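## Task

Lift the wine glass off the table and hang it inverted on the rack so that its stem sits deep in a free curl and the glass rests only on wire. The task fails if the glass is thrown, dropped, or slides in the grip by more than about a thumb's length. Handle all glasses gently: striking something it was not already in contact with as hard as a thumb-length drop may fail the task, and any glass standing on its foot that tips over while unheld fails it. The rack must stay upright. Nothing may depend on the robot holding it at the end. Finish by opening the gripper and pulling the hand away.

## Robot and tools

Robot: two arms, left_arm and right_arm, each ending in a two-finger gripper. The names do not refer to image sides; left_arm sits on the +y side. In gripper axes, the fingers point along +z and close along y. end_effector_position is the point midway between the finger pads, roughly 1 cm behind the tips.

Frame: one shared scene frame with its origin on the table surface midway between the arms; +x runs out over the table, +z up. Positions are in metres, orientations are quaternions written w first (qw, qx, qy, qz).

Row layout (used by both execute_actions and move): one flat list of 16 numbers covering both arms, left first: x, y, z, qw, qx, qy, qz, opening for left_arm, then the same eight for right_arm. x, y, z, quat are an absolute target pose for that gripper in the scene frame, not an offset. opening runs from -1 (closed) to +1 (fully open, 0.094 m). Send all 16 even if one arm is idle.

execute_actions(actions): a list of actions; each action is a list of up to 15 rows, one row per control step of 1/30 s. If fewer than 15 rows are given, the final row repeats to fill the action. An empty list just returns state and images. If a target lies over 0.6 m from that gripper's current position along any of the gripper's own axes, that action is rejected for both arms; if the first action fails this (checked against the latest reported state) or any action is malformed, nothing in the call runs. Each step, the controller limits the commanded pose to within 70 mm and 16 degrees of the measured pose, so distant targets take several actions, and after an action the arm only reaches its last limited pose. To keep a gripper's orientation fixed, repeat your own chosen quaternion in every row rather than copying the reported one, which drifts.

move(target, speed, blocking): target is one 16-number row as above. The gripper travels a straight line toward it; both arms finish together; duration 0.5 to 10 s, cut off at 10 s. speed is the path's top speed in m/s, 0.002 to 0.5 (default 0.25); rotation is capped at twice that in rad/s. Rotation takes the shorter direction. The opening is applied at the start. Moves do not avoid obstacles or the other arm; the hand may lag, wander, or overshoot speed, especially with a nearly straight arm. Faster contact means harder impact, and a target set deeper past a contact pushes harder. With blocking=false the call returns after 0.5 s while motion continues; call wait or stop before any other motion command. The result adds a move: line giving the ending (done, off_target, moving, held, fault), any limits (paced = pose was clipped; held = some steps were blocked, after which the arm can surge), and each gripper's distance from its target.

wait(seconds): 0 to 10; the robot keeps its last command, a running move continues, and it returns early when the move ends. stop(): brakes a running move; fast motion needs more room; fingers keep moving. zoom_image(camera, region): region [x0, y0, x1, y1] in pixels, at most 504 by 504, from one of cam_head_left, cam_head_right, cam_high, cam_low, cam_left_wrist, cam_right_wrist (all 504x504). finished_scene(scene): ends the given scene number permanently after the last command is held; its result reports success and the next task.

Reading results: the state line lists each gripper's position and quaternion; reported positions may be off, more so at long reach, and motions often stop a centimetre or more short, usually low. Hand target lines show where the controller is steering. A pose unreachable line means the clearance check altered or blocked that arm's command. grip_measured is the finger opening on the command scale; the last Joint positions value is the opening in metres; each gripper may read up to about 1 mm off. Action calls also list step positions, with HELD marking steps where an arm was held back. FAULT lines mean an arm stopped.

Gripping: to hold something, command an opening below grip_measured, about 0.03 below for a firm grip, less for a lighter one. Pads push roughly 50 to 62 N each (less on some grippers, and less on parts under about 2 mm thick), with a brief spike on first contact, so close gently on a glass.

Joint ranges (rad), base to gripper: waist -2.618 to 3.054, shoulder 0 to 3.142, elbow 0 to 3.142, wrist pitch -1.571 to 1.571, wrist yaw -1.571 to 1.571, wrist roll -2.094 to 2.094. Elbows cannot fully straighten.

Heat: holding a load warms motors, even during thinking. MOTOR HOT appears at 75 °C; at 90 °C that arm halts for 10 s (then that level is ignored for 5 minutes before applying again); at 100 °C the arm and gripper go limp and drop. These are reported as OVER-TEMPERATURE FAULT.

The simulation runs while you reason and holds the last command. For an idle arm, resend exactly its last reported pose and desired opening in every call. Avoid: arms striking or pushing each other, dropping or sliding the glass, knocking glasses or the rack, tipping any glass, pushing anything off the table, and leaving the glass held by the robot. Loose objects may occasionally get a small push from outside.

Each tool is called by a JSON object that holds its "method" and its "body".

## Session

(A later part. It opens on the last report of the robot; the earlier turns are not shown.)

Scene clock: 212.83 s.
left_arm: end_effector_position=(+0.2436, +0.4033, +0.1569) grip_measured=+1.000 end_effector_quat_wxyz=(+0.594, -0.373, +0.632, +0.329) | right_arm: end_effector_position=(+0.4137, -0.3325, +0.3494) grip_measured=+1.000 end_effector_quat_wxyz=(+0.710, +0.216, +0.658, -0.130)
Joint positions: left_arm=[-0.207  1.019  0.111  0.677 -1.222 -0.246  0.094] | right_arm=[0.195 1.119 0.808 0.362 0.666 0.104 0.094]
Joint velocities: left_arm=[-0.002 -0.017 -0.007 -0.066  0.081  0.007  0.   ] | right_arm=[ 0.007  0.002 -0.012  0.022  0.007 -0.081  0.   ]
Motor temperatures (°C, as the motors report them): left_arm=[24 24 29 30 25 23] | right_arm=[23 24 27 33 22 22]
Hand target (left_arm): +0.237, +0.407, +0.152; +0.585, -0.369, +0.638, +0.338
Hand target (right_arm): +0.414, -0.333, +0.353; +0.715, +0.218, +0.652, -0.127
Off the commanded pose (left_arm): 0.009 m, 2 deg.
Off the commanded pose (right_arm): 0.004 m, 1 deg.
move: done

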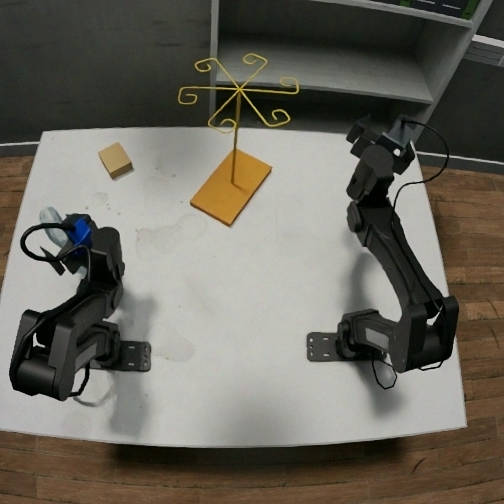

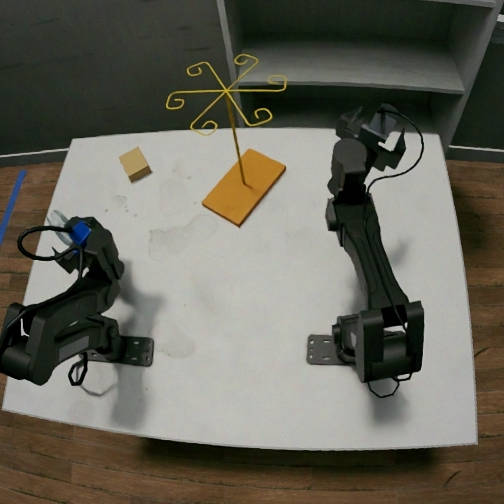

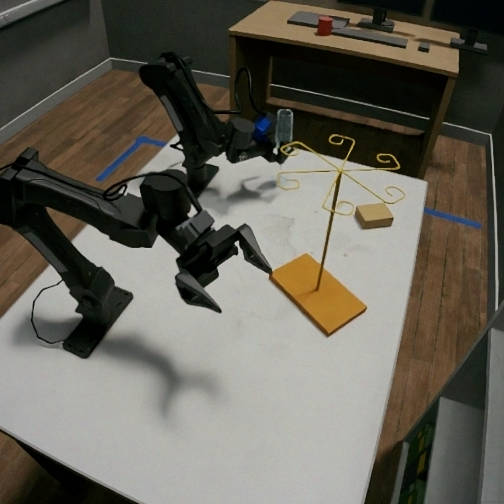

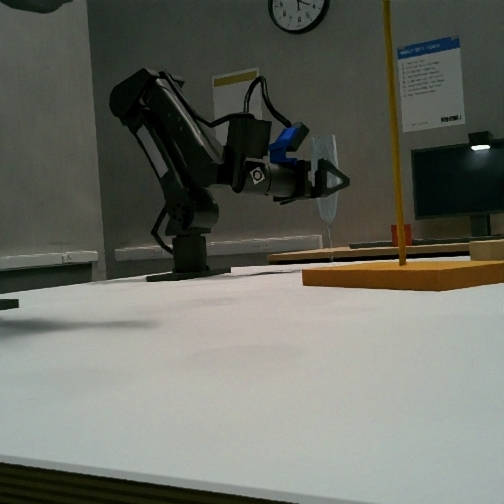

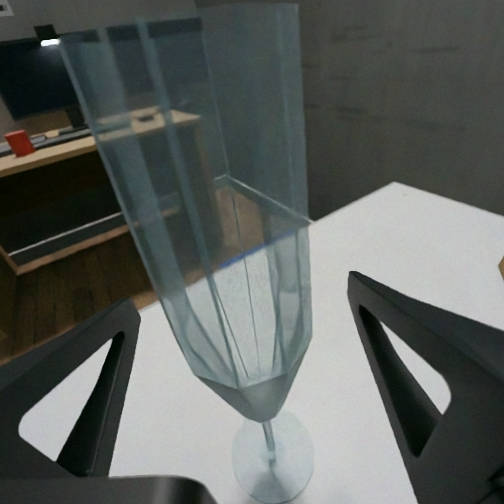

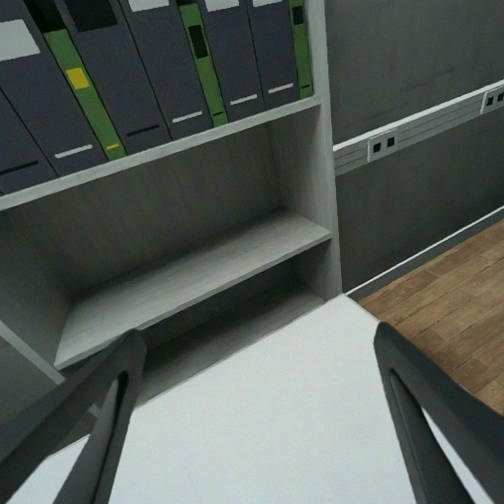

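{"method": "execute_actions", "body": {"actions": [[[0.237,0.407,0.152,0.585,-0.369,0.638,0.338,0.6,0.4135,-0.3326,0.3531,0.715,0.218,0.652,-0.127,1]],[[0.237,0.407,0.152,0.585,-0.369,0.638,0.338,0.3,0.4135,-0.3326,0.3531,0.715,0.218,0.652,-0.127,1]],[[0.237,0.407,0.152,0.585,-0.369,0.638,0.338,0.15,0.4135,-0.3326,0.3531,0.715,0.218,0.652,-0.127,1]],[[0.237,0.407,0.152,0.585,-0.369,0.638,0.338,0.1,0.4135,-0.3326,0.3531,0.715,0.218,0.652,-0.127,1]]]}}

Scene clock: 223.23 s.
left_arm: end_effector_position=(+0.2442, +0.4028, +0.1555) grip_measured=+0.103 end_effector_quat_wxyz=(+0.592, -0.369, +0.637, +0.329) | right_arm: end_effector_position=(+0.4137, -0.3325, +0.3494) grip_measured=+1.000 end_effector_quat_wxyz=(+0.710, +0.216, +0.658, -0.130)
Joint positions: left_arm=[-0.207  1.019  0.111  0.667 -1.216 -0.246  0.052] | right_arm=[0.195 1.119 0.808 0.362 0.666 0.104 0.094]
Joint velocities: left_arm=[-0.007 -0.002 -0.002  0.022  0.007  0.022  0.   ] | right_arm=[-0.017 -0.012  0.002  0.007  0.007  0.022  0.   ]
Motor temperatures (°C, as the motors report them): left_arm=[24 24 29 29 25 23] | right_arm=[23 24 27 33 22 22]
Hand target (left_arm): +0.237, +0.407, +0.152; +0.585, -0.369, +0.638, +0.338
Hand target (right_arm): +0.414, -0.333, +0.353; +0.715, +0.218, +0.652, -0.127
Off the commanded pose (left_arm): 0.009 m, 1 deg.
Off the commanded pose (right_arm): 0.004 m, 1 deg.
Step readings (end_effector_position; steps 1 to 15: 1st action; 16 to 30: 2nd action; 31 to 45: 3rd action; 46 to 60: 4th action):
0: left_arm (+0.2436, +0.4032, +0.1559) | right_arm (+0.4137, -0.3325, +0.3494)
1: left_arm (+0.2436, +0.4032, +0.1559) | right_arm (+0.4137, -0.3325, +0.3494)
2: left_arm (+0.2436, +0.4032, +0.1559) | right_arm (+0.4137, -0.3325, +0.3494)
4: left_arm (+0.2436, +0.4032, +0.1558) | right_arm (+0.4137, -0.3325, +0.3494)
8: left_arm (+0.2436, +0.4032, +0.1557) | right_arm (+0.4137, -0.3325, +0.3494)
15: left_arm (+0.2436, +0.4032, +0.1557) | right_arm (+0.4137, -0.3325, +0.3494)
16: left_arm (+0.2436, +0.4032, +0.1557) | right_arm (+0.4137, -0.3325, +0.3494)
17: left_arm (+0.2436, +0.4032, +0.1557) | right_arm (+0.4137, -0.3325, +0.3494)
19: left_arm (+0.2436, +0.4032, +0.1557) | right_arm (+0.4137, -0.3325, +0.3494)
23: left_arm (+0.2436, +0.4032, +0.1557) | right_arm (+0.4137, -0.3325, +0.3494)
30: left_arm (+0.2436, +0.4032, +0.1556) | right_arm (+0.4137, -0.3325, +0.3494)
31: left_arm (+0.2436, +0.4032, +0.1556) | right_arm (+0.4137, -0.3325, +0.3494)
32: left_arm (+0.2437, +0.4031, +0.1556) | right_arm (+0.4137, -0.3325, +0.3494)
34: left_arm (+0.2439, +0.4030, +0.1555) | right_arm (+0.4137, -0.3325, +0.3494)
38: left_arm (+0.2440, +0.4029, +0.1555) | right_arm (+0.4137, -0.3325, +0.3494)
45: left_arm (+0.2440, +0.4029, +0.1555) | right_arm (+0.4137, -0.3325, +0.3494)
46: left_arm (+0.2441, +0.4029, +0.1555) | right_arm (+0.4137, -0.3325, +0.3494)
47: left_arm (+0.2441, +0.4029, +0.1555) | right_arm (+0.4137, -0.3325, +0.3494)
49: left_arm (+0.2442, +0.4028, +0.1555) | right_arm (+0.4137, -0.3325, +0.3494)
53: left_arm (+0.2442, +0.4028, +0.1555) | right_arm (+0.4137, -0.3325, +0.3494)
60: end_effector_position above

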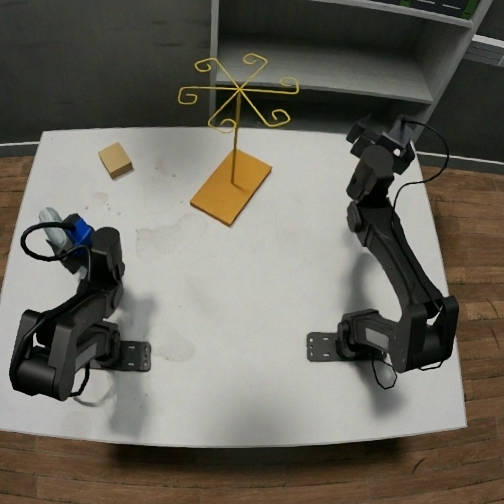

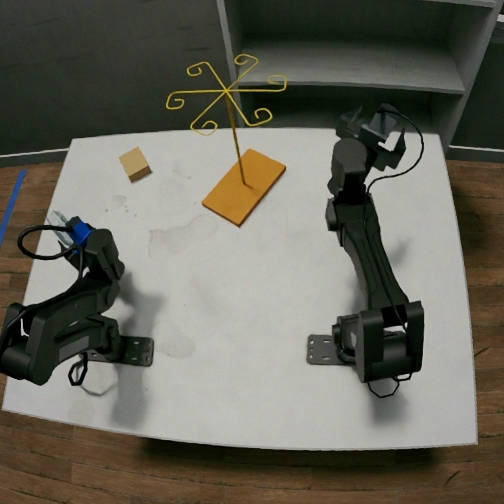

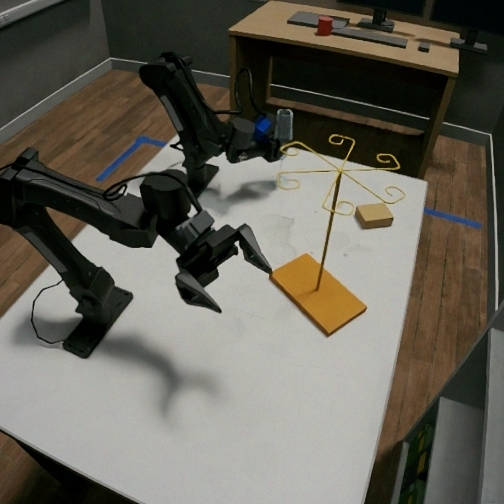

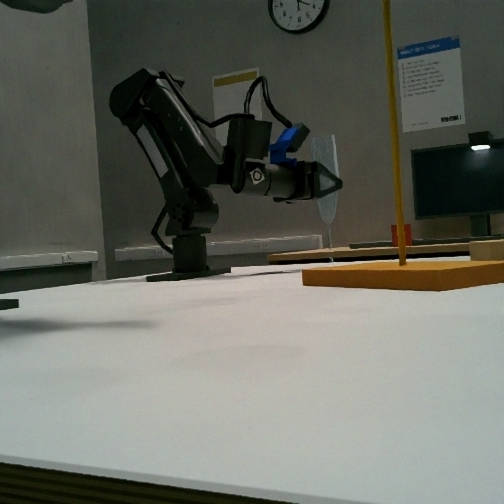

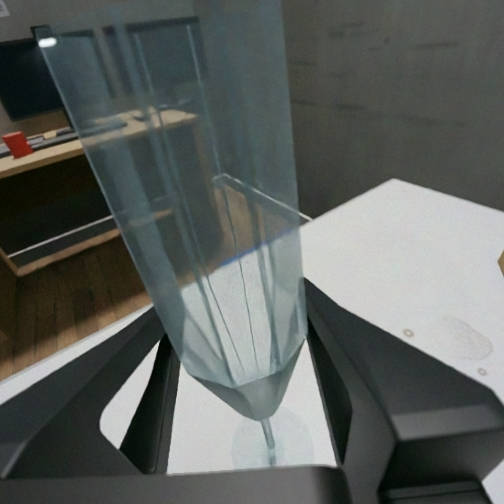

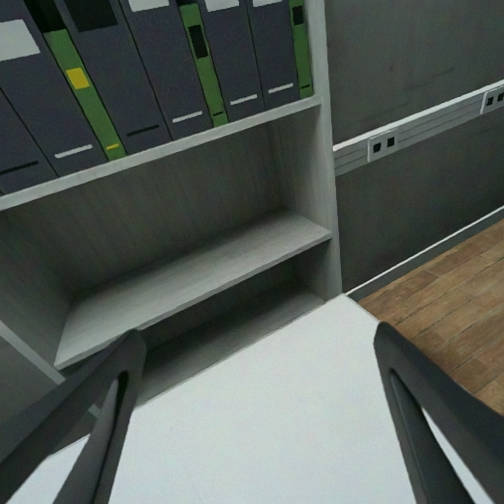

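{"method": "execute_actions", "body": {"actions": [[[0.24,0.405,0.153,0.585,-0.369,0.638,0.338,0.06,0.4135,-0.3326,0.3531,0.715,0.218,0.652,-0.127,1]],[[0.24,0.405,0.153,0.585,-0.369,0.638,0.338,0.03,0.4135,-0.3326,0.3531,0.715,0.218,0.652,-0.127,1]],[[0.24,0.405,0.153,0.585,-0.369,0.638,0.338,0.0,0.4135,-0.3326,0.3531,0.715,0.218,0.652,-0.127,1]],[[0.24,0.405,0.153,0.585,-0.369,0.638,0.338,-0.03,0.4135,-0.3326,0.3531,0.715,0.218,0.652,-0.127,1]]]}}

Scene clock: 246.57 s.
left_arm: end_effector_position=(+0.2442, +0.4028, +0.1554) grip_measured=+0.024 end_effector_quat_wxyz=(+0.592, -0.369, +0.637, +0.329) | right_arm: end_effector_position=(+0.4137, -0.3325, +0.3494) grip_measured=+1.000 end_effector_quat_wxyz=(+0.710, +0.216, +0.658, -0.130)
Joint positions: left_arm=[-0.207  1.019  0.111  0.667 -1.216 -0.246  0.048] | right_arm=[0.195 1.119 0.808 0.362 0.666 0.104 0.094]
Joint velocities: left_arm=[-0.002 -0.002  0.002  0.022 -0.051 -0.007  0.   ] | right_arm=[ 0.002 -0.017 -0.002  0.051 -0.007  0.051  0.   ]
Motor temperatures (°C, as the motors report them): left_arm=[24 24 28 29 25 23] | right_arm=[23 24 28 34 22 22]
Hand target (left_arm): +0.240, +0.405, +0.153; +0.585, -0.369, +0.638, +0.338
Hand target (right_arm): +0.414, -0.333, +0.353; +0.715, +0.218, +0.652, -0.127
Off the commanded pose (left_arm): 0.005 m, 1 deg.
Off the commanded pose (right_arm): 0.004 m, 1 deg.
Step readings (end_effector_position; steps 1 to 15: 1st action; 16 to 30: 2nd action; 31 to 45: 3rd action; 46 to 60: 4th action):
0: left_arm (+0.2442, +0.4028, +0.1555) | right_arm (+0.4137, -0.3325, +0.3494)
1: left_arm (+0.2442, +0.4028, +0.1555) | right_arm (+0.4137, -0.3325, +0.3494)
2: left_arm (+0.2442, +0.4028, +0.1555) | right_arm (+0.4137, -0.3325, +0.3494)
4: left_arm (+0.2442, +0.4028, +0.1555) | right_arm (+0.4137, -0.3325, +0.3494)
8: left_arm (+0.2442, +0.4028, +0.1555) | right_arm (+0.4137, -0.3325, +0.3494)
15: left_arm (+0.2442, +0.4028, +0.1555) | right_arm (+0.4137, -0.3325, +0.3494)
16: left_arm (+0.2442, +0.4028, +0.1555) | right_arm (+0.4137, -0.3325, +0.3494)
17: left_arm (+0.2442, +0.4028, +0.1555) | right_arm (+0.4137, -0.3325, +0.3494)
19: left_arm (+0.2442, +0.4028, +0.1555) | right_arm (+0.4137, -0.3325, +0.3494)
23: left_arm (+0.2442, +0.4028, +0.1555) | right_arm (+0.4137, -0.3325, +0.3494)
30: left_arm (+0.2442, +0.4028, +0.1555) | right_arm (+0.4137, -0.3325, +0.3494)
31: left_arm (+0.2442, +0.4028, +0.1555) | right_arm (+0.4137, -0.3325, +0.3494)
32: left_arm (+0.2442, +0.4028, +0.1554) | right_arm (+0.4137, -0.3325, +0.3494)
34: left_arm (+0.2442, +0.4028, +0.1554) | right_arm (+0.4137, -0.3325, +0.3494)
38: left_arm (+0.2442, +0.4028, +0.1554) | right_arm (+0.4137, -0.3325, +0.3494)
45: left_arm (+0.2442, +0.4028, +0.1554) | right_arm (+0.4137, -0.3325, +0.3494)
46: left_arm (+0.2442, +0.4028, +0.1554) | right_arm (+0.4137, -0.3325, +0.3494)
47: left_arm (+0.2442, +0.4028, +0.1554) | right_arm (+0.4137, -0.3325, +0.3494)
49: left_arm (+0.2442, +0.4028, +0.1554) | right_arm (+0.4137, -0.3325, +0.3494)
53: left_arm (+0.2442, +0.4028, +0.1554) | right_arm (+0.4137, -0.3325, +0.3494)
60: end_effector_position above

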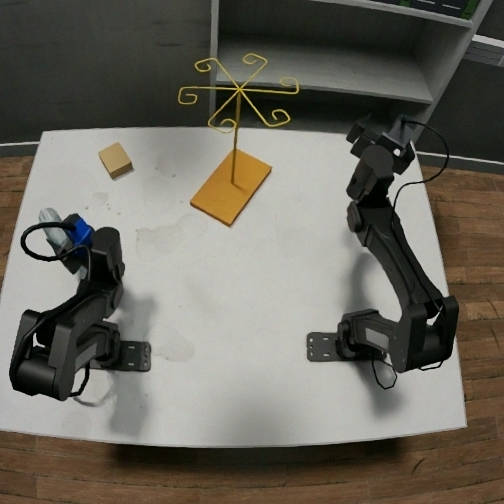

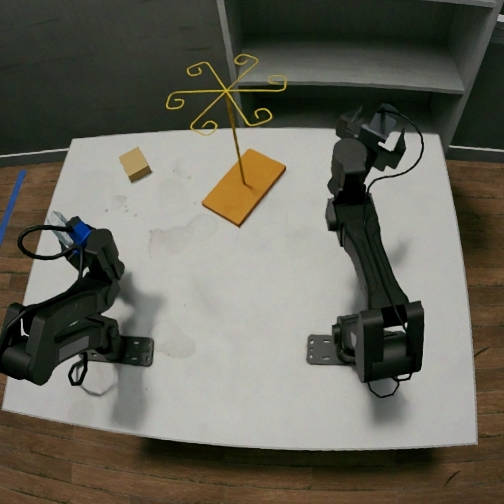

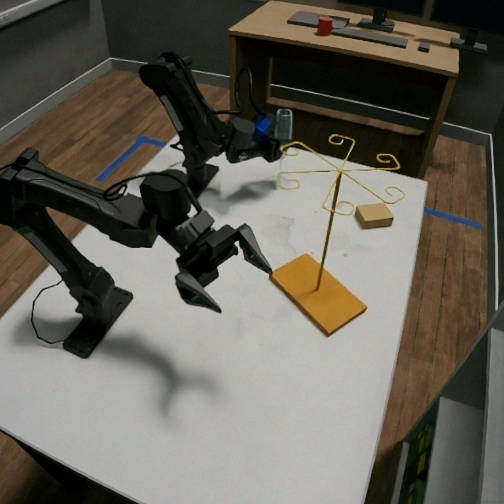

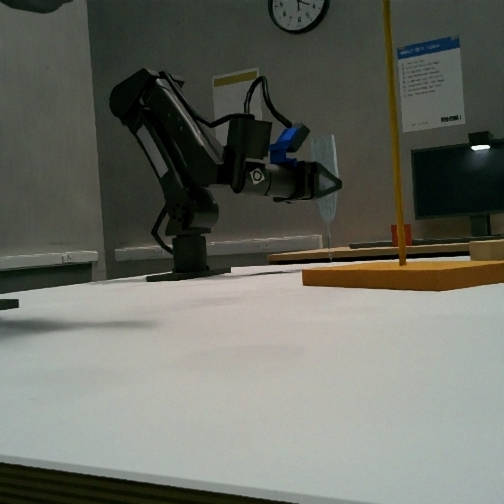

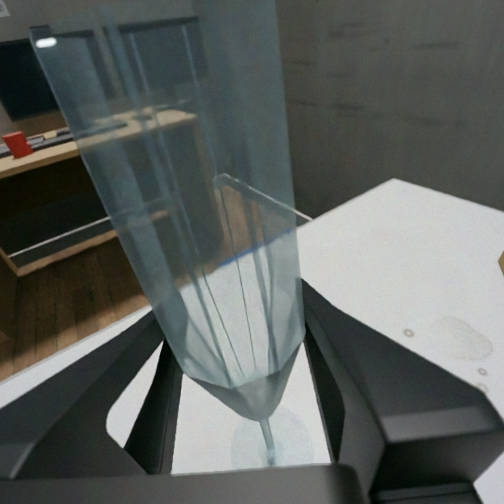

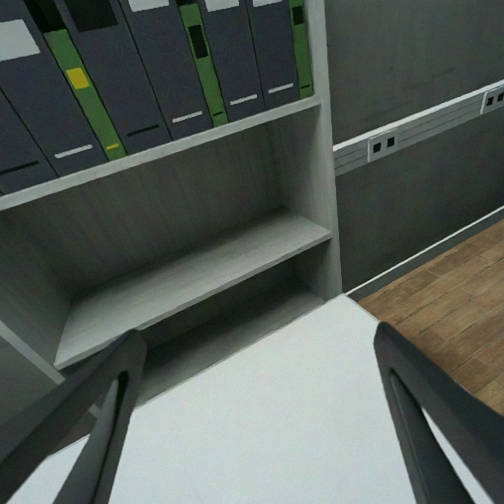

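{"method": "move", "body": {"target": [0.25,0.39,0.25,0.585,-0.369,0.638,0.338,-0.015,0.4135,-0.3326,0.3531,0.715,0.218,0.652,-0.127,1], "speed": 0.05}}

{"method": "zoom_image", "body": {"camera": "cam_low", "region": [220, 60, 420, 280]}}

Scene clock: 255.40 s.
left_arm: end_effector_position=(+0.2529, +0.3913, +0.2321) grip_measured=+0.024 end_effector_quat_wxyz=(+0.570, -0.351, +0.655, +0.350) | right_arm: end_effector_position=(+0.4137, -0.3325, +0.3489) grip_measured=+1.000 end_effector_quat_wxyz=(+0.709, +0.216, +0.659, -0.130)
Joint positions: left_arm=[-0.268  0.851  0.448  0.033 -1.277 -0.297  0.048] | right_arm=[0.195 1.119 0.808 0.36  0.666 0.104 0.094]
Joint velocities: left_arm=[ 0.002 -0.012 -0.002 -0.183 -0.022 -0.095 -0.001] | right_arm=[-0.002 -0.002 -0.017  0.037  0.007 -0.051  0.   ]
Motor temperatures (°C, as the motors report them): left_arm=[24 24 29 29 25 23] | right_arm=[23 24 28 34 22 22]
Hand target (left_arm): +0.250, +0.391, +0.249; +0.586, -0.369, +0.638, +0.338
Hand target (right_arm): +0.414, -0.333, +0.353; +0.715, +0.218, +0.652, -0.127
Off the commanded pose (left_arm): 0.018 m, 4 deg.
Off the commanded pose (right_arm): 0.004 m, 1 deg.
move: off_target (left_arm)

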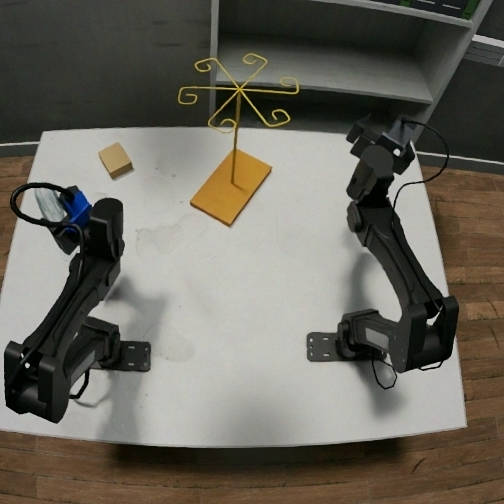

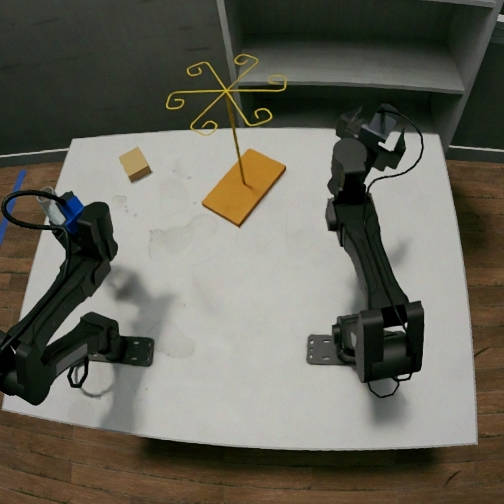

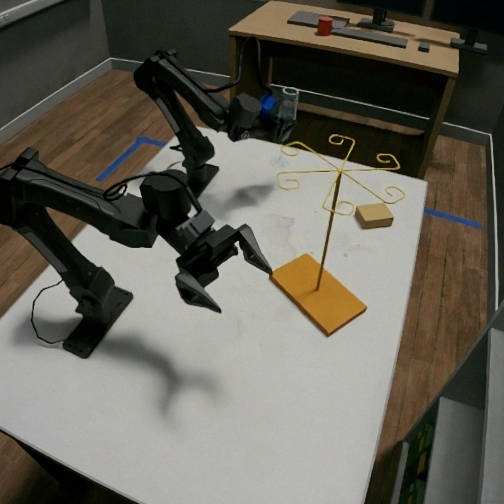

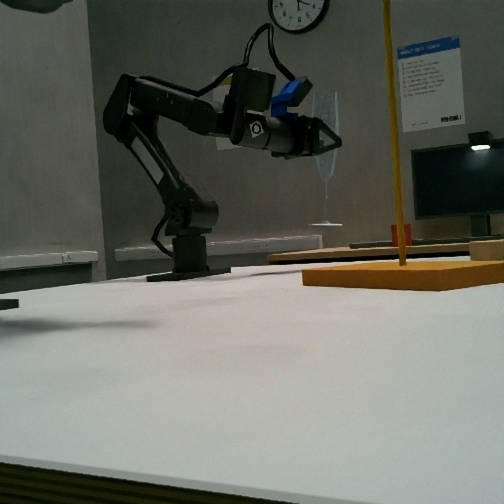

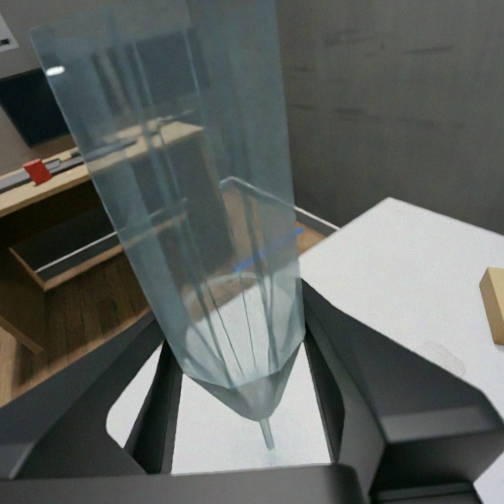

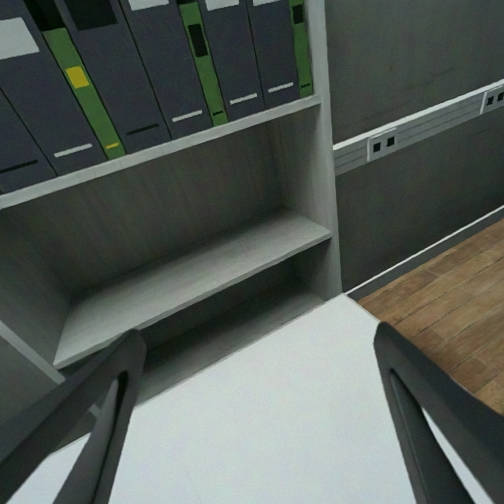

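Region (220, 60, 420, 280) of cam_low's 504x504 image, scaled by 2.291, with more detail than that image has; it fills the left 458 columns of this view, and the rest is white.

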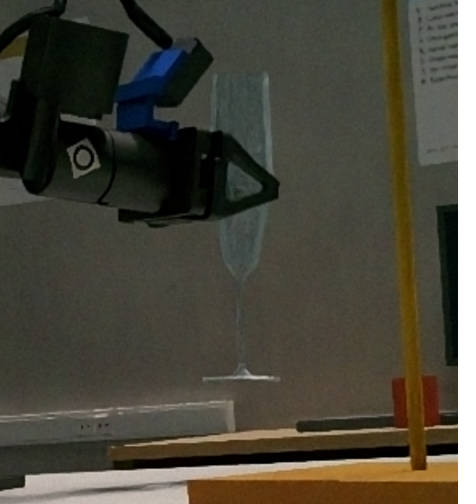

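{"method": "move", "body": {"target": [0.26,0.15,0.28,0.659,-0.166,0.718,0.152,-0.015,0.4135,-0.3326,0.3531,0.715,0.218,0.652,-0.127,1], "speed": 0.08}}

Scene clock: 277.43 s.
left_arm: end_effector_position=(+0.2647, +0.1551, +0.2654) grip_measured=+0.024 end_effector_quat_wxyz=(+0.642, -0.163, +0.735, +0.149) | right_arm: end_effector_position=(+0.4137, -0.3325, +0.3483) grip_measured=+1.000 end_effector_quat_wxyz=(+0.708, +0.215, +0.660, -0.131)
Joint positions: left_arm=[-1.133  1.373  1.06  -1.227 -1.438 -1.53   0.048] | right_arm=[0.195 1.119 0.808 0.357 0.666 0.104 0.094]
Joint velocities: left_arm=[ 0.012  0.007 -0.012 -0.007  0.037  0.051  0.001] | right_arm=[-0.002 -0.012  0.012  0.022  0.022  0.007  0.   ]
Motor temperatures (°C, as the motors report them): left_arm=[24 24 32 29 25 23] | right_arm=[23 24 28 34 22 22]
Hand target (left_arm): +0.265, +0.151, +0.281; +0.660, -0.163, +0.719, +0.145
Hand target (right_arm): +0.413, -0.333, +0.353; +0.715, +0.218, +0.652, -0.127
Off the commanded pose (left_arm): 0.016 m, 3 deg.
Off the commanded pose (right_arm): 0.005 m, 1 deg.
move: off_target (left_arm)

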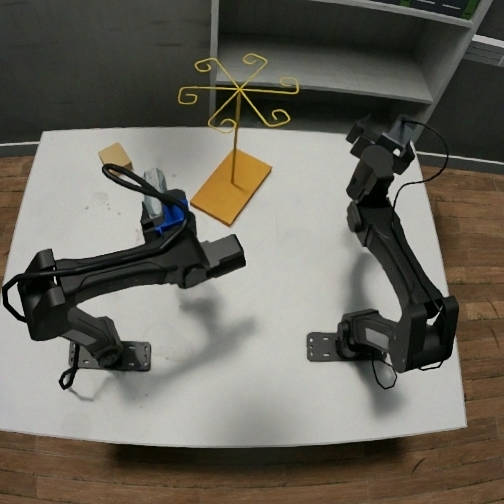

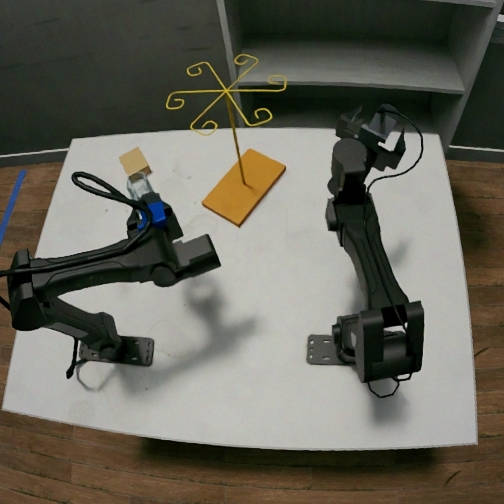

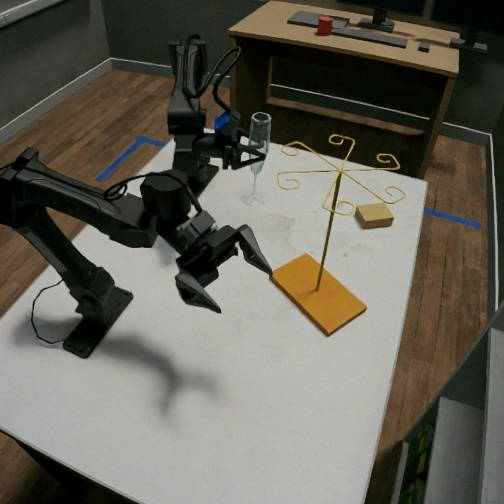

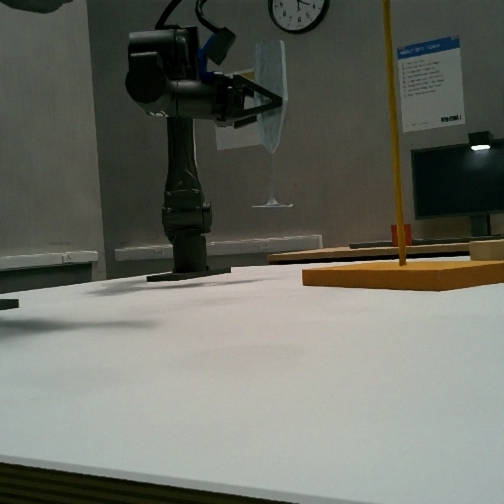

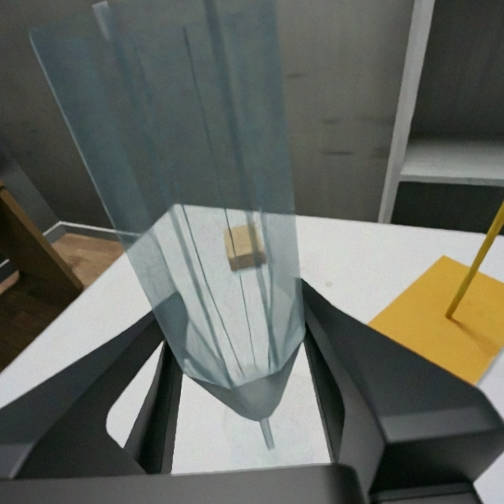

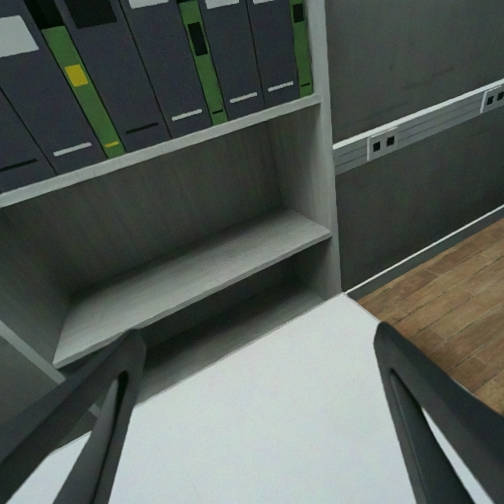

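{"method": "move", "body": {"target": [0.26,0.15,0.29,0.495,0.215,0.705,0.461,-0.015,0.4135,-0.3326,0.3531,0.715,0.218,0.652,-0.127,1], "speed": 0.15}}

Scene clock: 291.87 s.
left_arm: end_effector_position=(+0.2591, +0.1551, +0.2730) grip_measured=+0.024 end_effector_quat_wxyz=(+0.479, +0.214, +0.721, +0.452) | right_arm: end_effector_position=(+0.4137, -0.3325, +0.3477) grip_measured=+1.000 end_effector_quat_wxyz=(+0.707, +0.215, +0.661, -0.131)
Joint positions: left_arm=[-1.156  1.459  1.152 -1.541 -1.432 -0.806  0.048] | right_arm=[0.195 1.119 0.808 0.354 0.666 0.104 0.094]
Joint velocities: left_arm=[-0.007 -0.007 -0.012 -0.051 -0.007 -0.022 -0.002] | right_arm=[ 0.002  0.007 -0.007 -0.081 -0.037 -0.007  0.   ]
Motor temperatures (°C, as the motors report them): left_arm=[24 24 32 28 26 23] | right_arm=[23 24 28 35 22 22]
Hand target (left_arm): +0.260, +0.150, +0.289; +0.497, +0.219, +0.705, +0.457
Hand target (right_arm): +0.413, -0.333, +0.353; +0.715, +0.218, +0.652, -0.127
Off the commanded pose (left_arm): 0.018 m, 3 deg.
Off the commanded pose (right_arm): 0.005 m, 1 deg.
joint sent to its limit (left arm) — the command would take joint 4 (wrist pitch) past its lower limit, so that joint was sent only as far as its limit.
move: off_target (left_arm)

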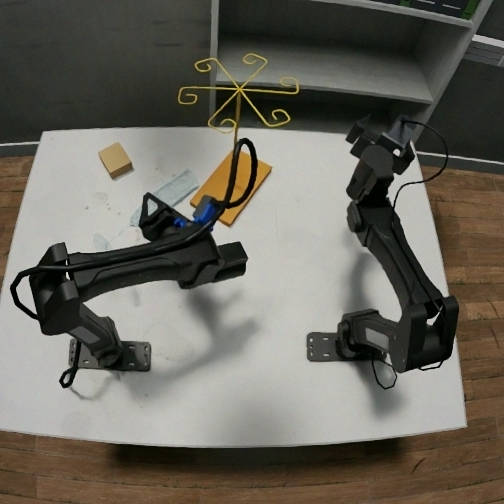

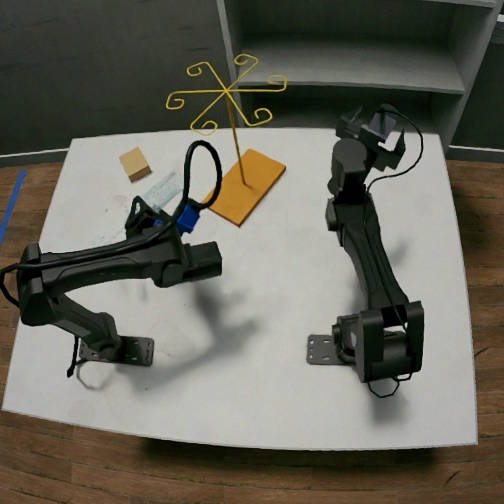

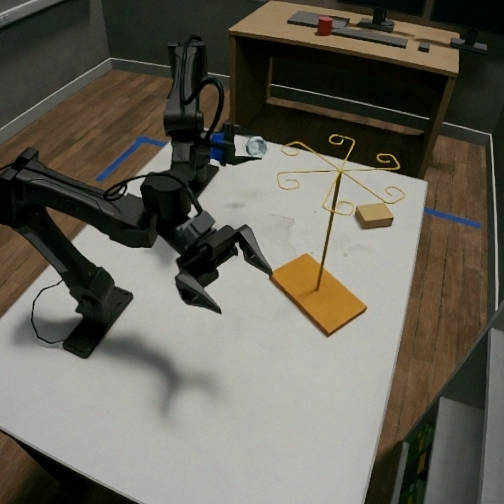

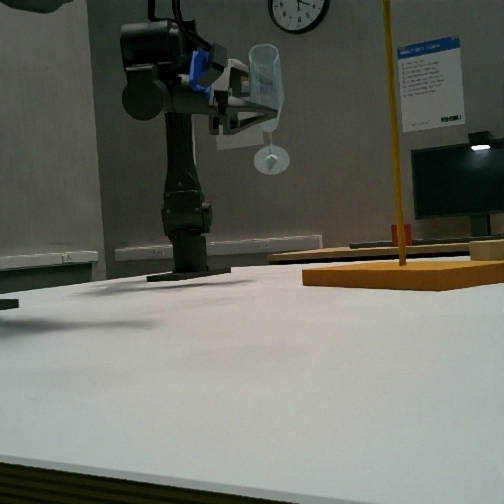

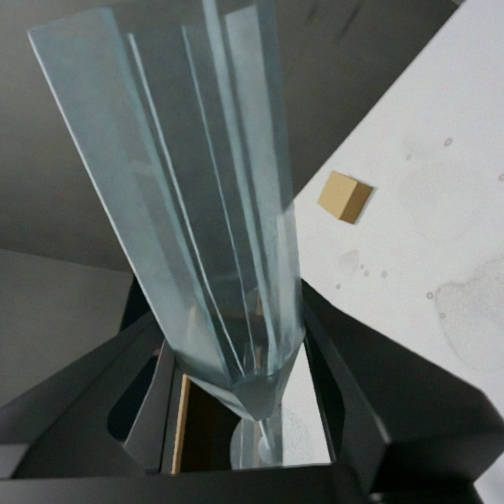

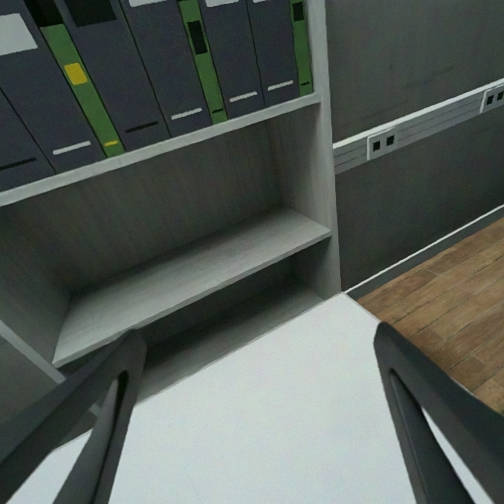

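{"method": "move", "body": {"target": [0.26,0.15,0.29,0.220,0.557,0.484,0.640,-0.015,0.4135,-0.3326,0.3531,0.715,0.218,0.652,-0.127,1], "speed": 0.15}}

{"method": "move", "body": {"target": [0.26,0.15,0.29,-0.129,0.724,0.141,0.664,-0.015,0.4135,-0.3326,0.3531,0.715,0.218,0.652,-0.127,1], "speed": 0.15}}

Scene clock: 314.53 s.
left_arm: end_effector_position=(+0.2614, +0.1509, +0.2792) grip_measured=+0.024 end_effector_quat_wxyz=(+0.195, +0.563, +0.495, +0.633) | right_arm: end_effector_position=(+0.4137, -0.3325, +0.3478) grip_measured=+1.000 end_effector_quat_wxyz=(+0.707, +0.215, +0.661, -0.131)
Joint positions: left_arm=[-1.156  1.356  1.095 -1.255 -1.447  0.605  0.048] | right_arm=[0.195 1.119 0.808 0.355 0.666 0.104 0.094]
Joint velocities: left_arm=[-0.002 -0.076 -0.066  0.271  0.022  0.198 -0.   ] | right_arm=[-0.002 -0.012  0.007 -0.022  0.007  0.022  0.   ]
Motor temperatures (°C, as the motors report them): left_arm=[24 25 32 27 26 23] | right_arm=[23 24 28 35 22 22]
Hand target (left_arm): +0.259, +0.151, +0.290; +0.213, +0.551, +0.489, +0.642
Hand target (right_arm): +0.413, -0.333, +0.353; +0.715, +0.218, +0.652, -0.127
Off the commanded pose (left_arm): 0.011 m, 3 deg.
Off the commanded pose (right_arm): 0.005 m, 1 deg.
move: off_target (left_arm)

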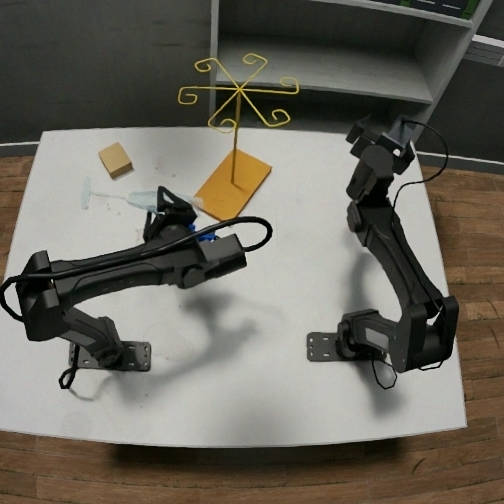

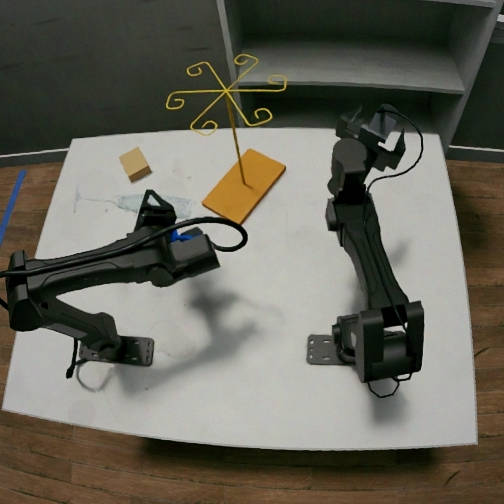

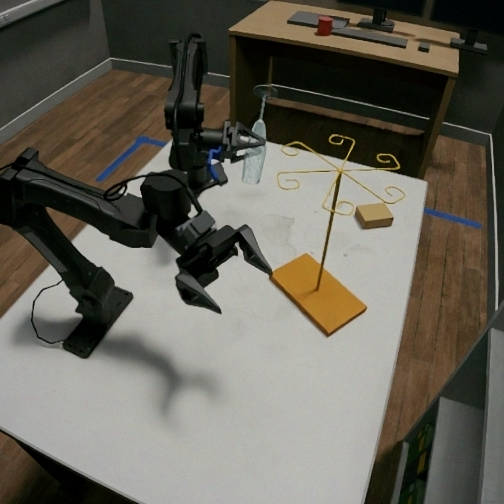

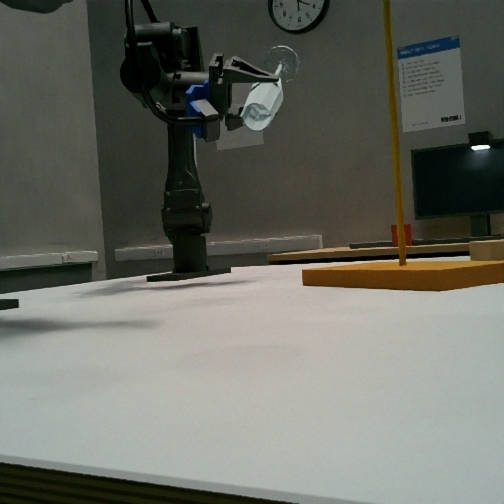

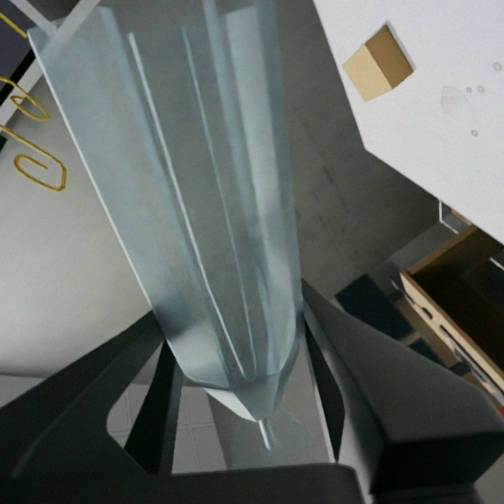

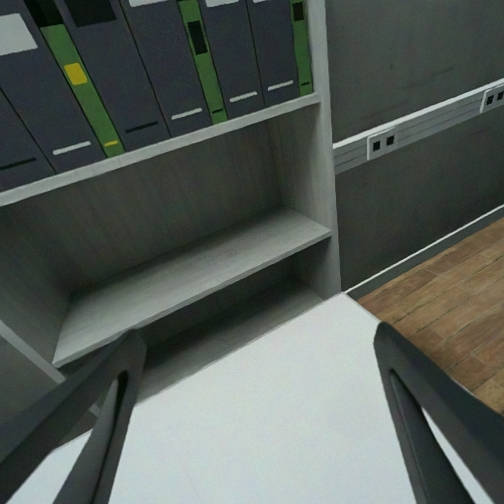

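Scene clock: 318.47 s.
left_arm: end_effector_position=(+0.2620, +0.1490, +0.2773) grip_measured=+0.024 end_effector_quat_wxyz=(-0.142, +0.738, +0.147, +0.643) | right_arm: end_effector_position=(+0.4137, -0.3325, +0.3477) grip_measured=+1.000 end_effector_quat_wxyz=(+0.707, +0.215, +0.661, -0.131)
Joint positions: left_arm=[-1.156  1.341  1.081 -1.196 -1.436  1.707  0.048] | right_arm=[0.195 1.119 0.808 0.354 0.666 0.104 0.094]
Joint velocities: left_arm=[-0.012 -0.095 -0.061  0.198 -0.037  0.125 -0.   ] | right_arm=[-0.012  0.012  0.007  0.051 -0.051 -0.007  0.   ]
Motor temperatures (°C, as the motors report them): left_arm=[24 25 31 27 26 23] | right_arm=[23 24 28 35 22 22]
Hand target (left_arm): +0.260, +0.151, +0.290; -0.135, +0.723, +0.147, +0.662
Hand target (right_arm): +0.414, -0.333, +0.353; +0.715, +0.218, +0.652, -0.127
Off the commanded pose (left_arm): 0.013 m, 3 deg.
Off the commanded pose (right_arm): 0.005 m, 1 deg.
move: off_target (left_arm)

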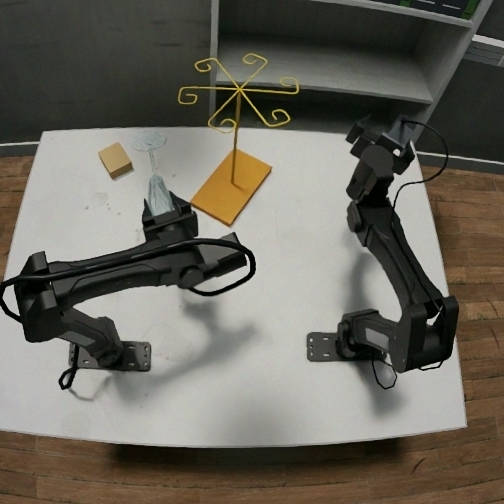

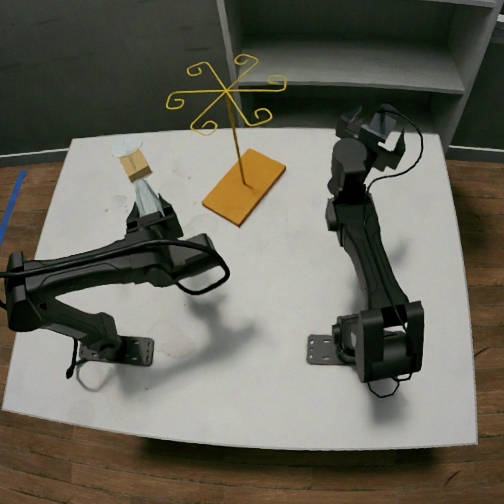

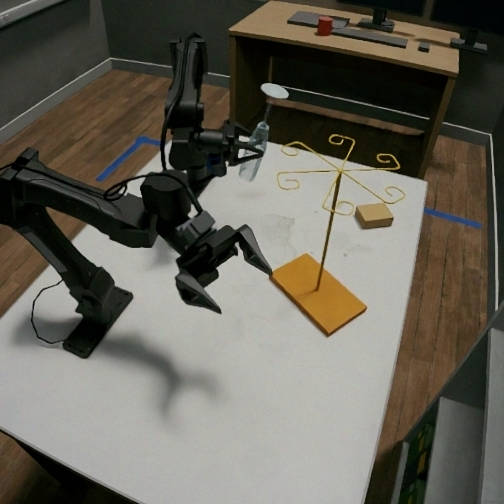

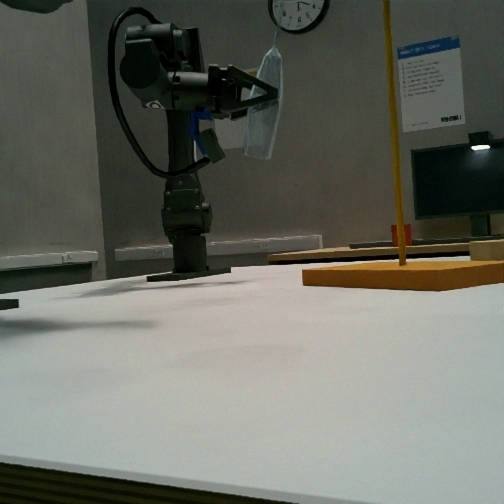

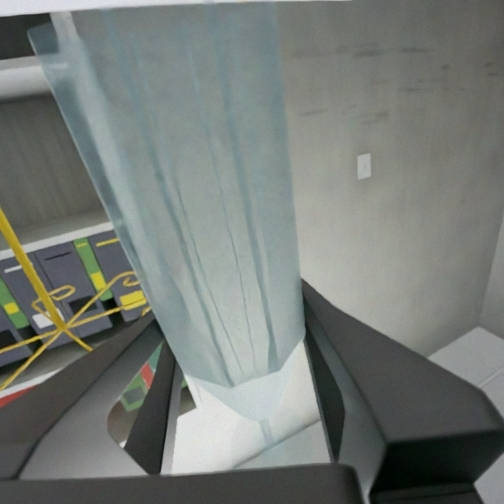

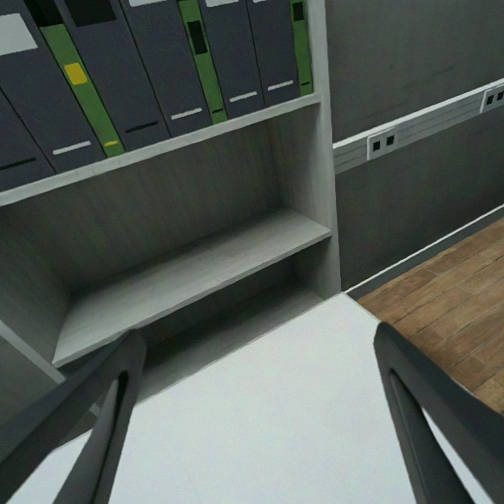

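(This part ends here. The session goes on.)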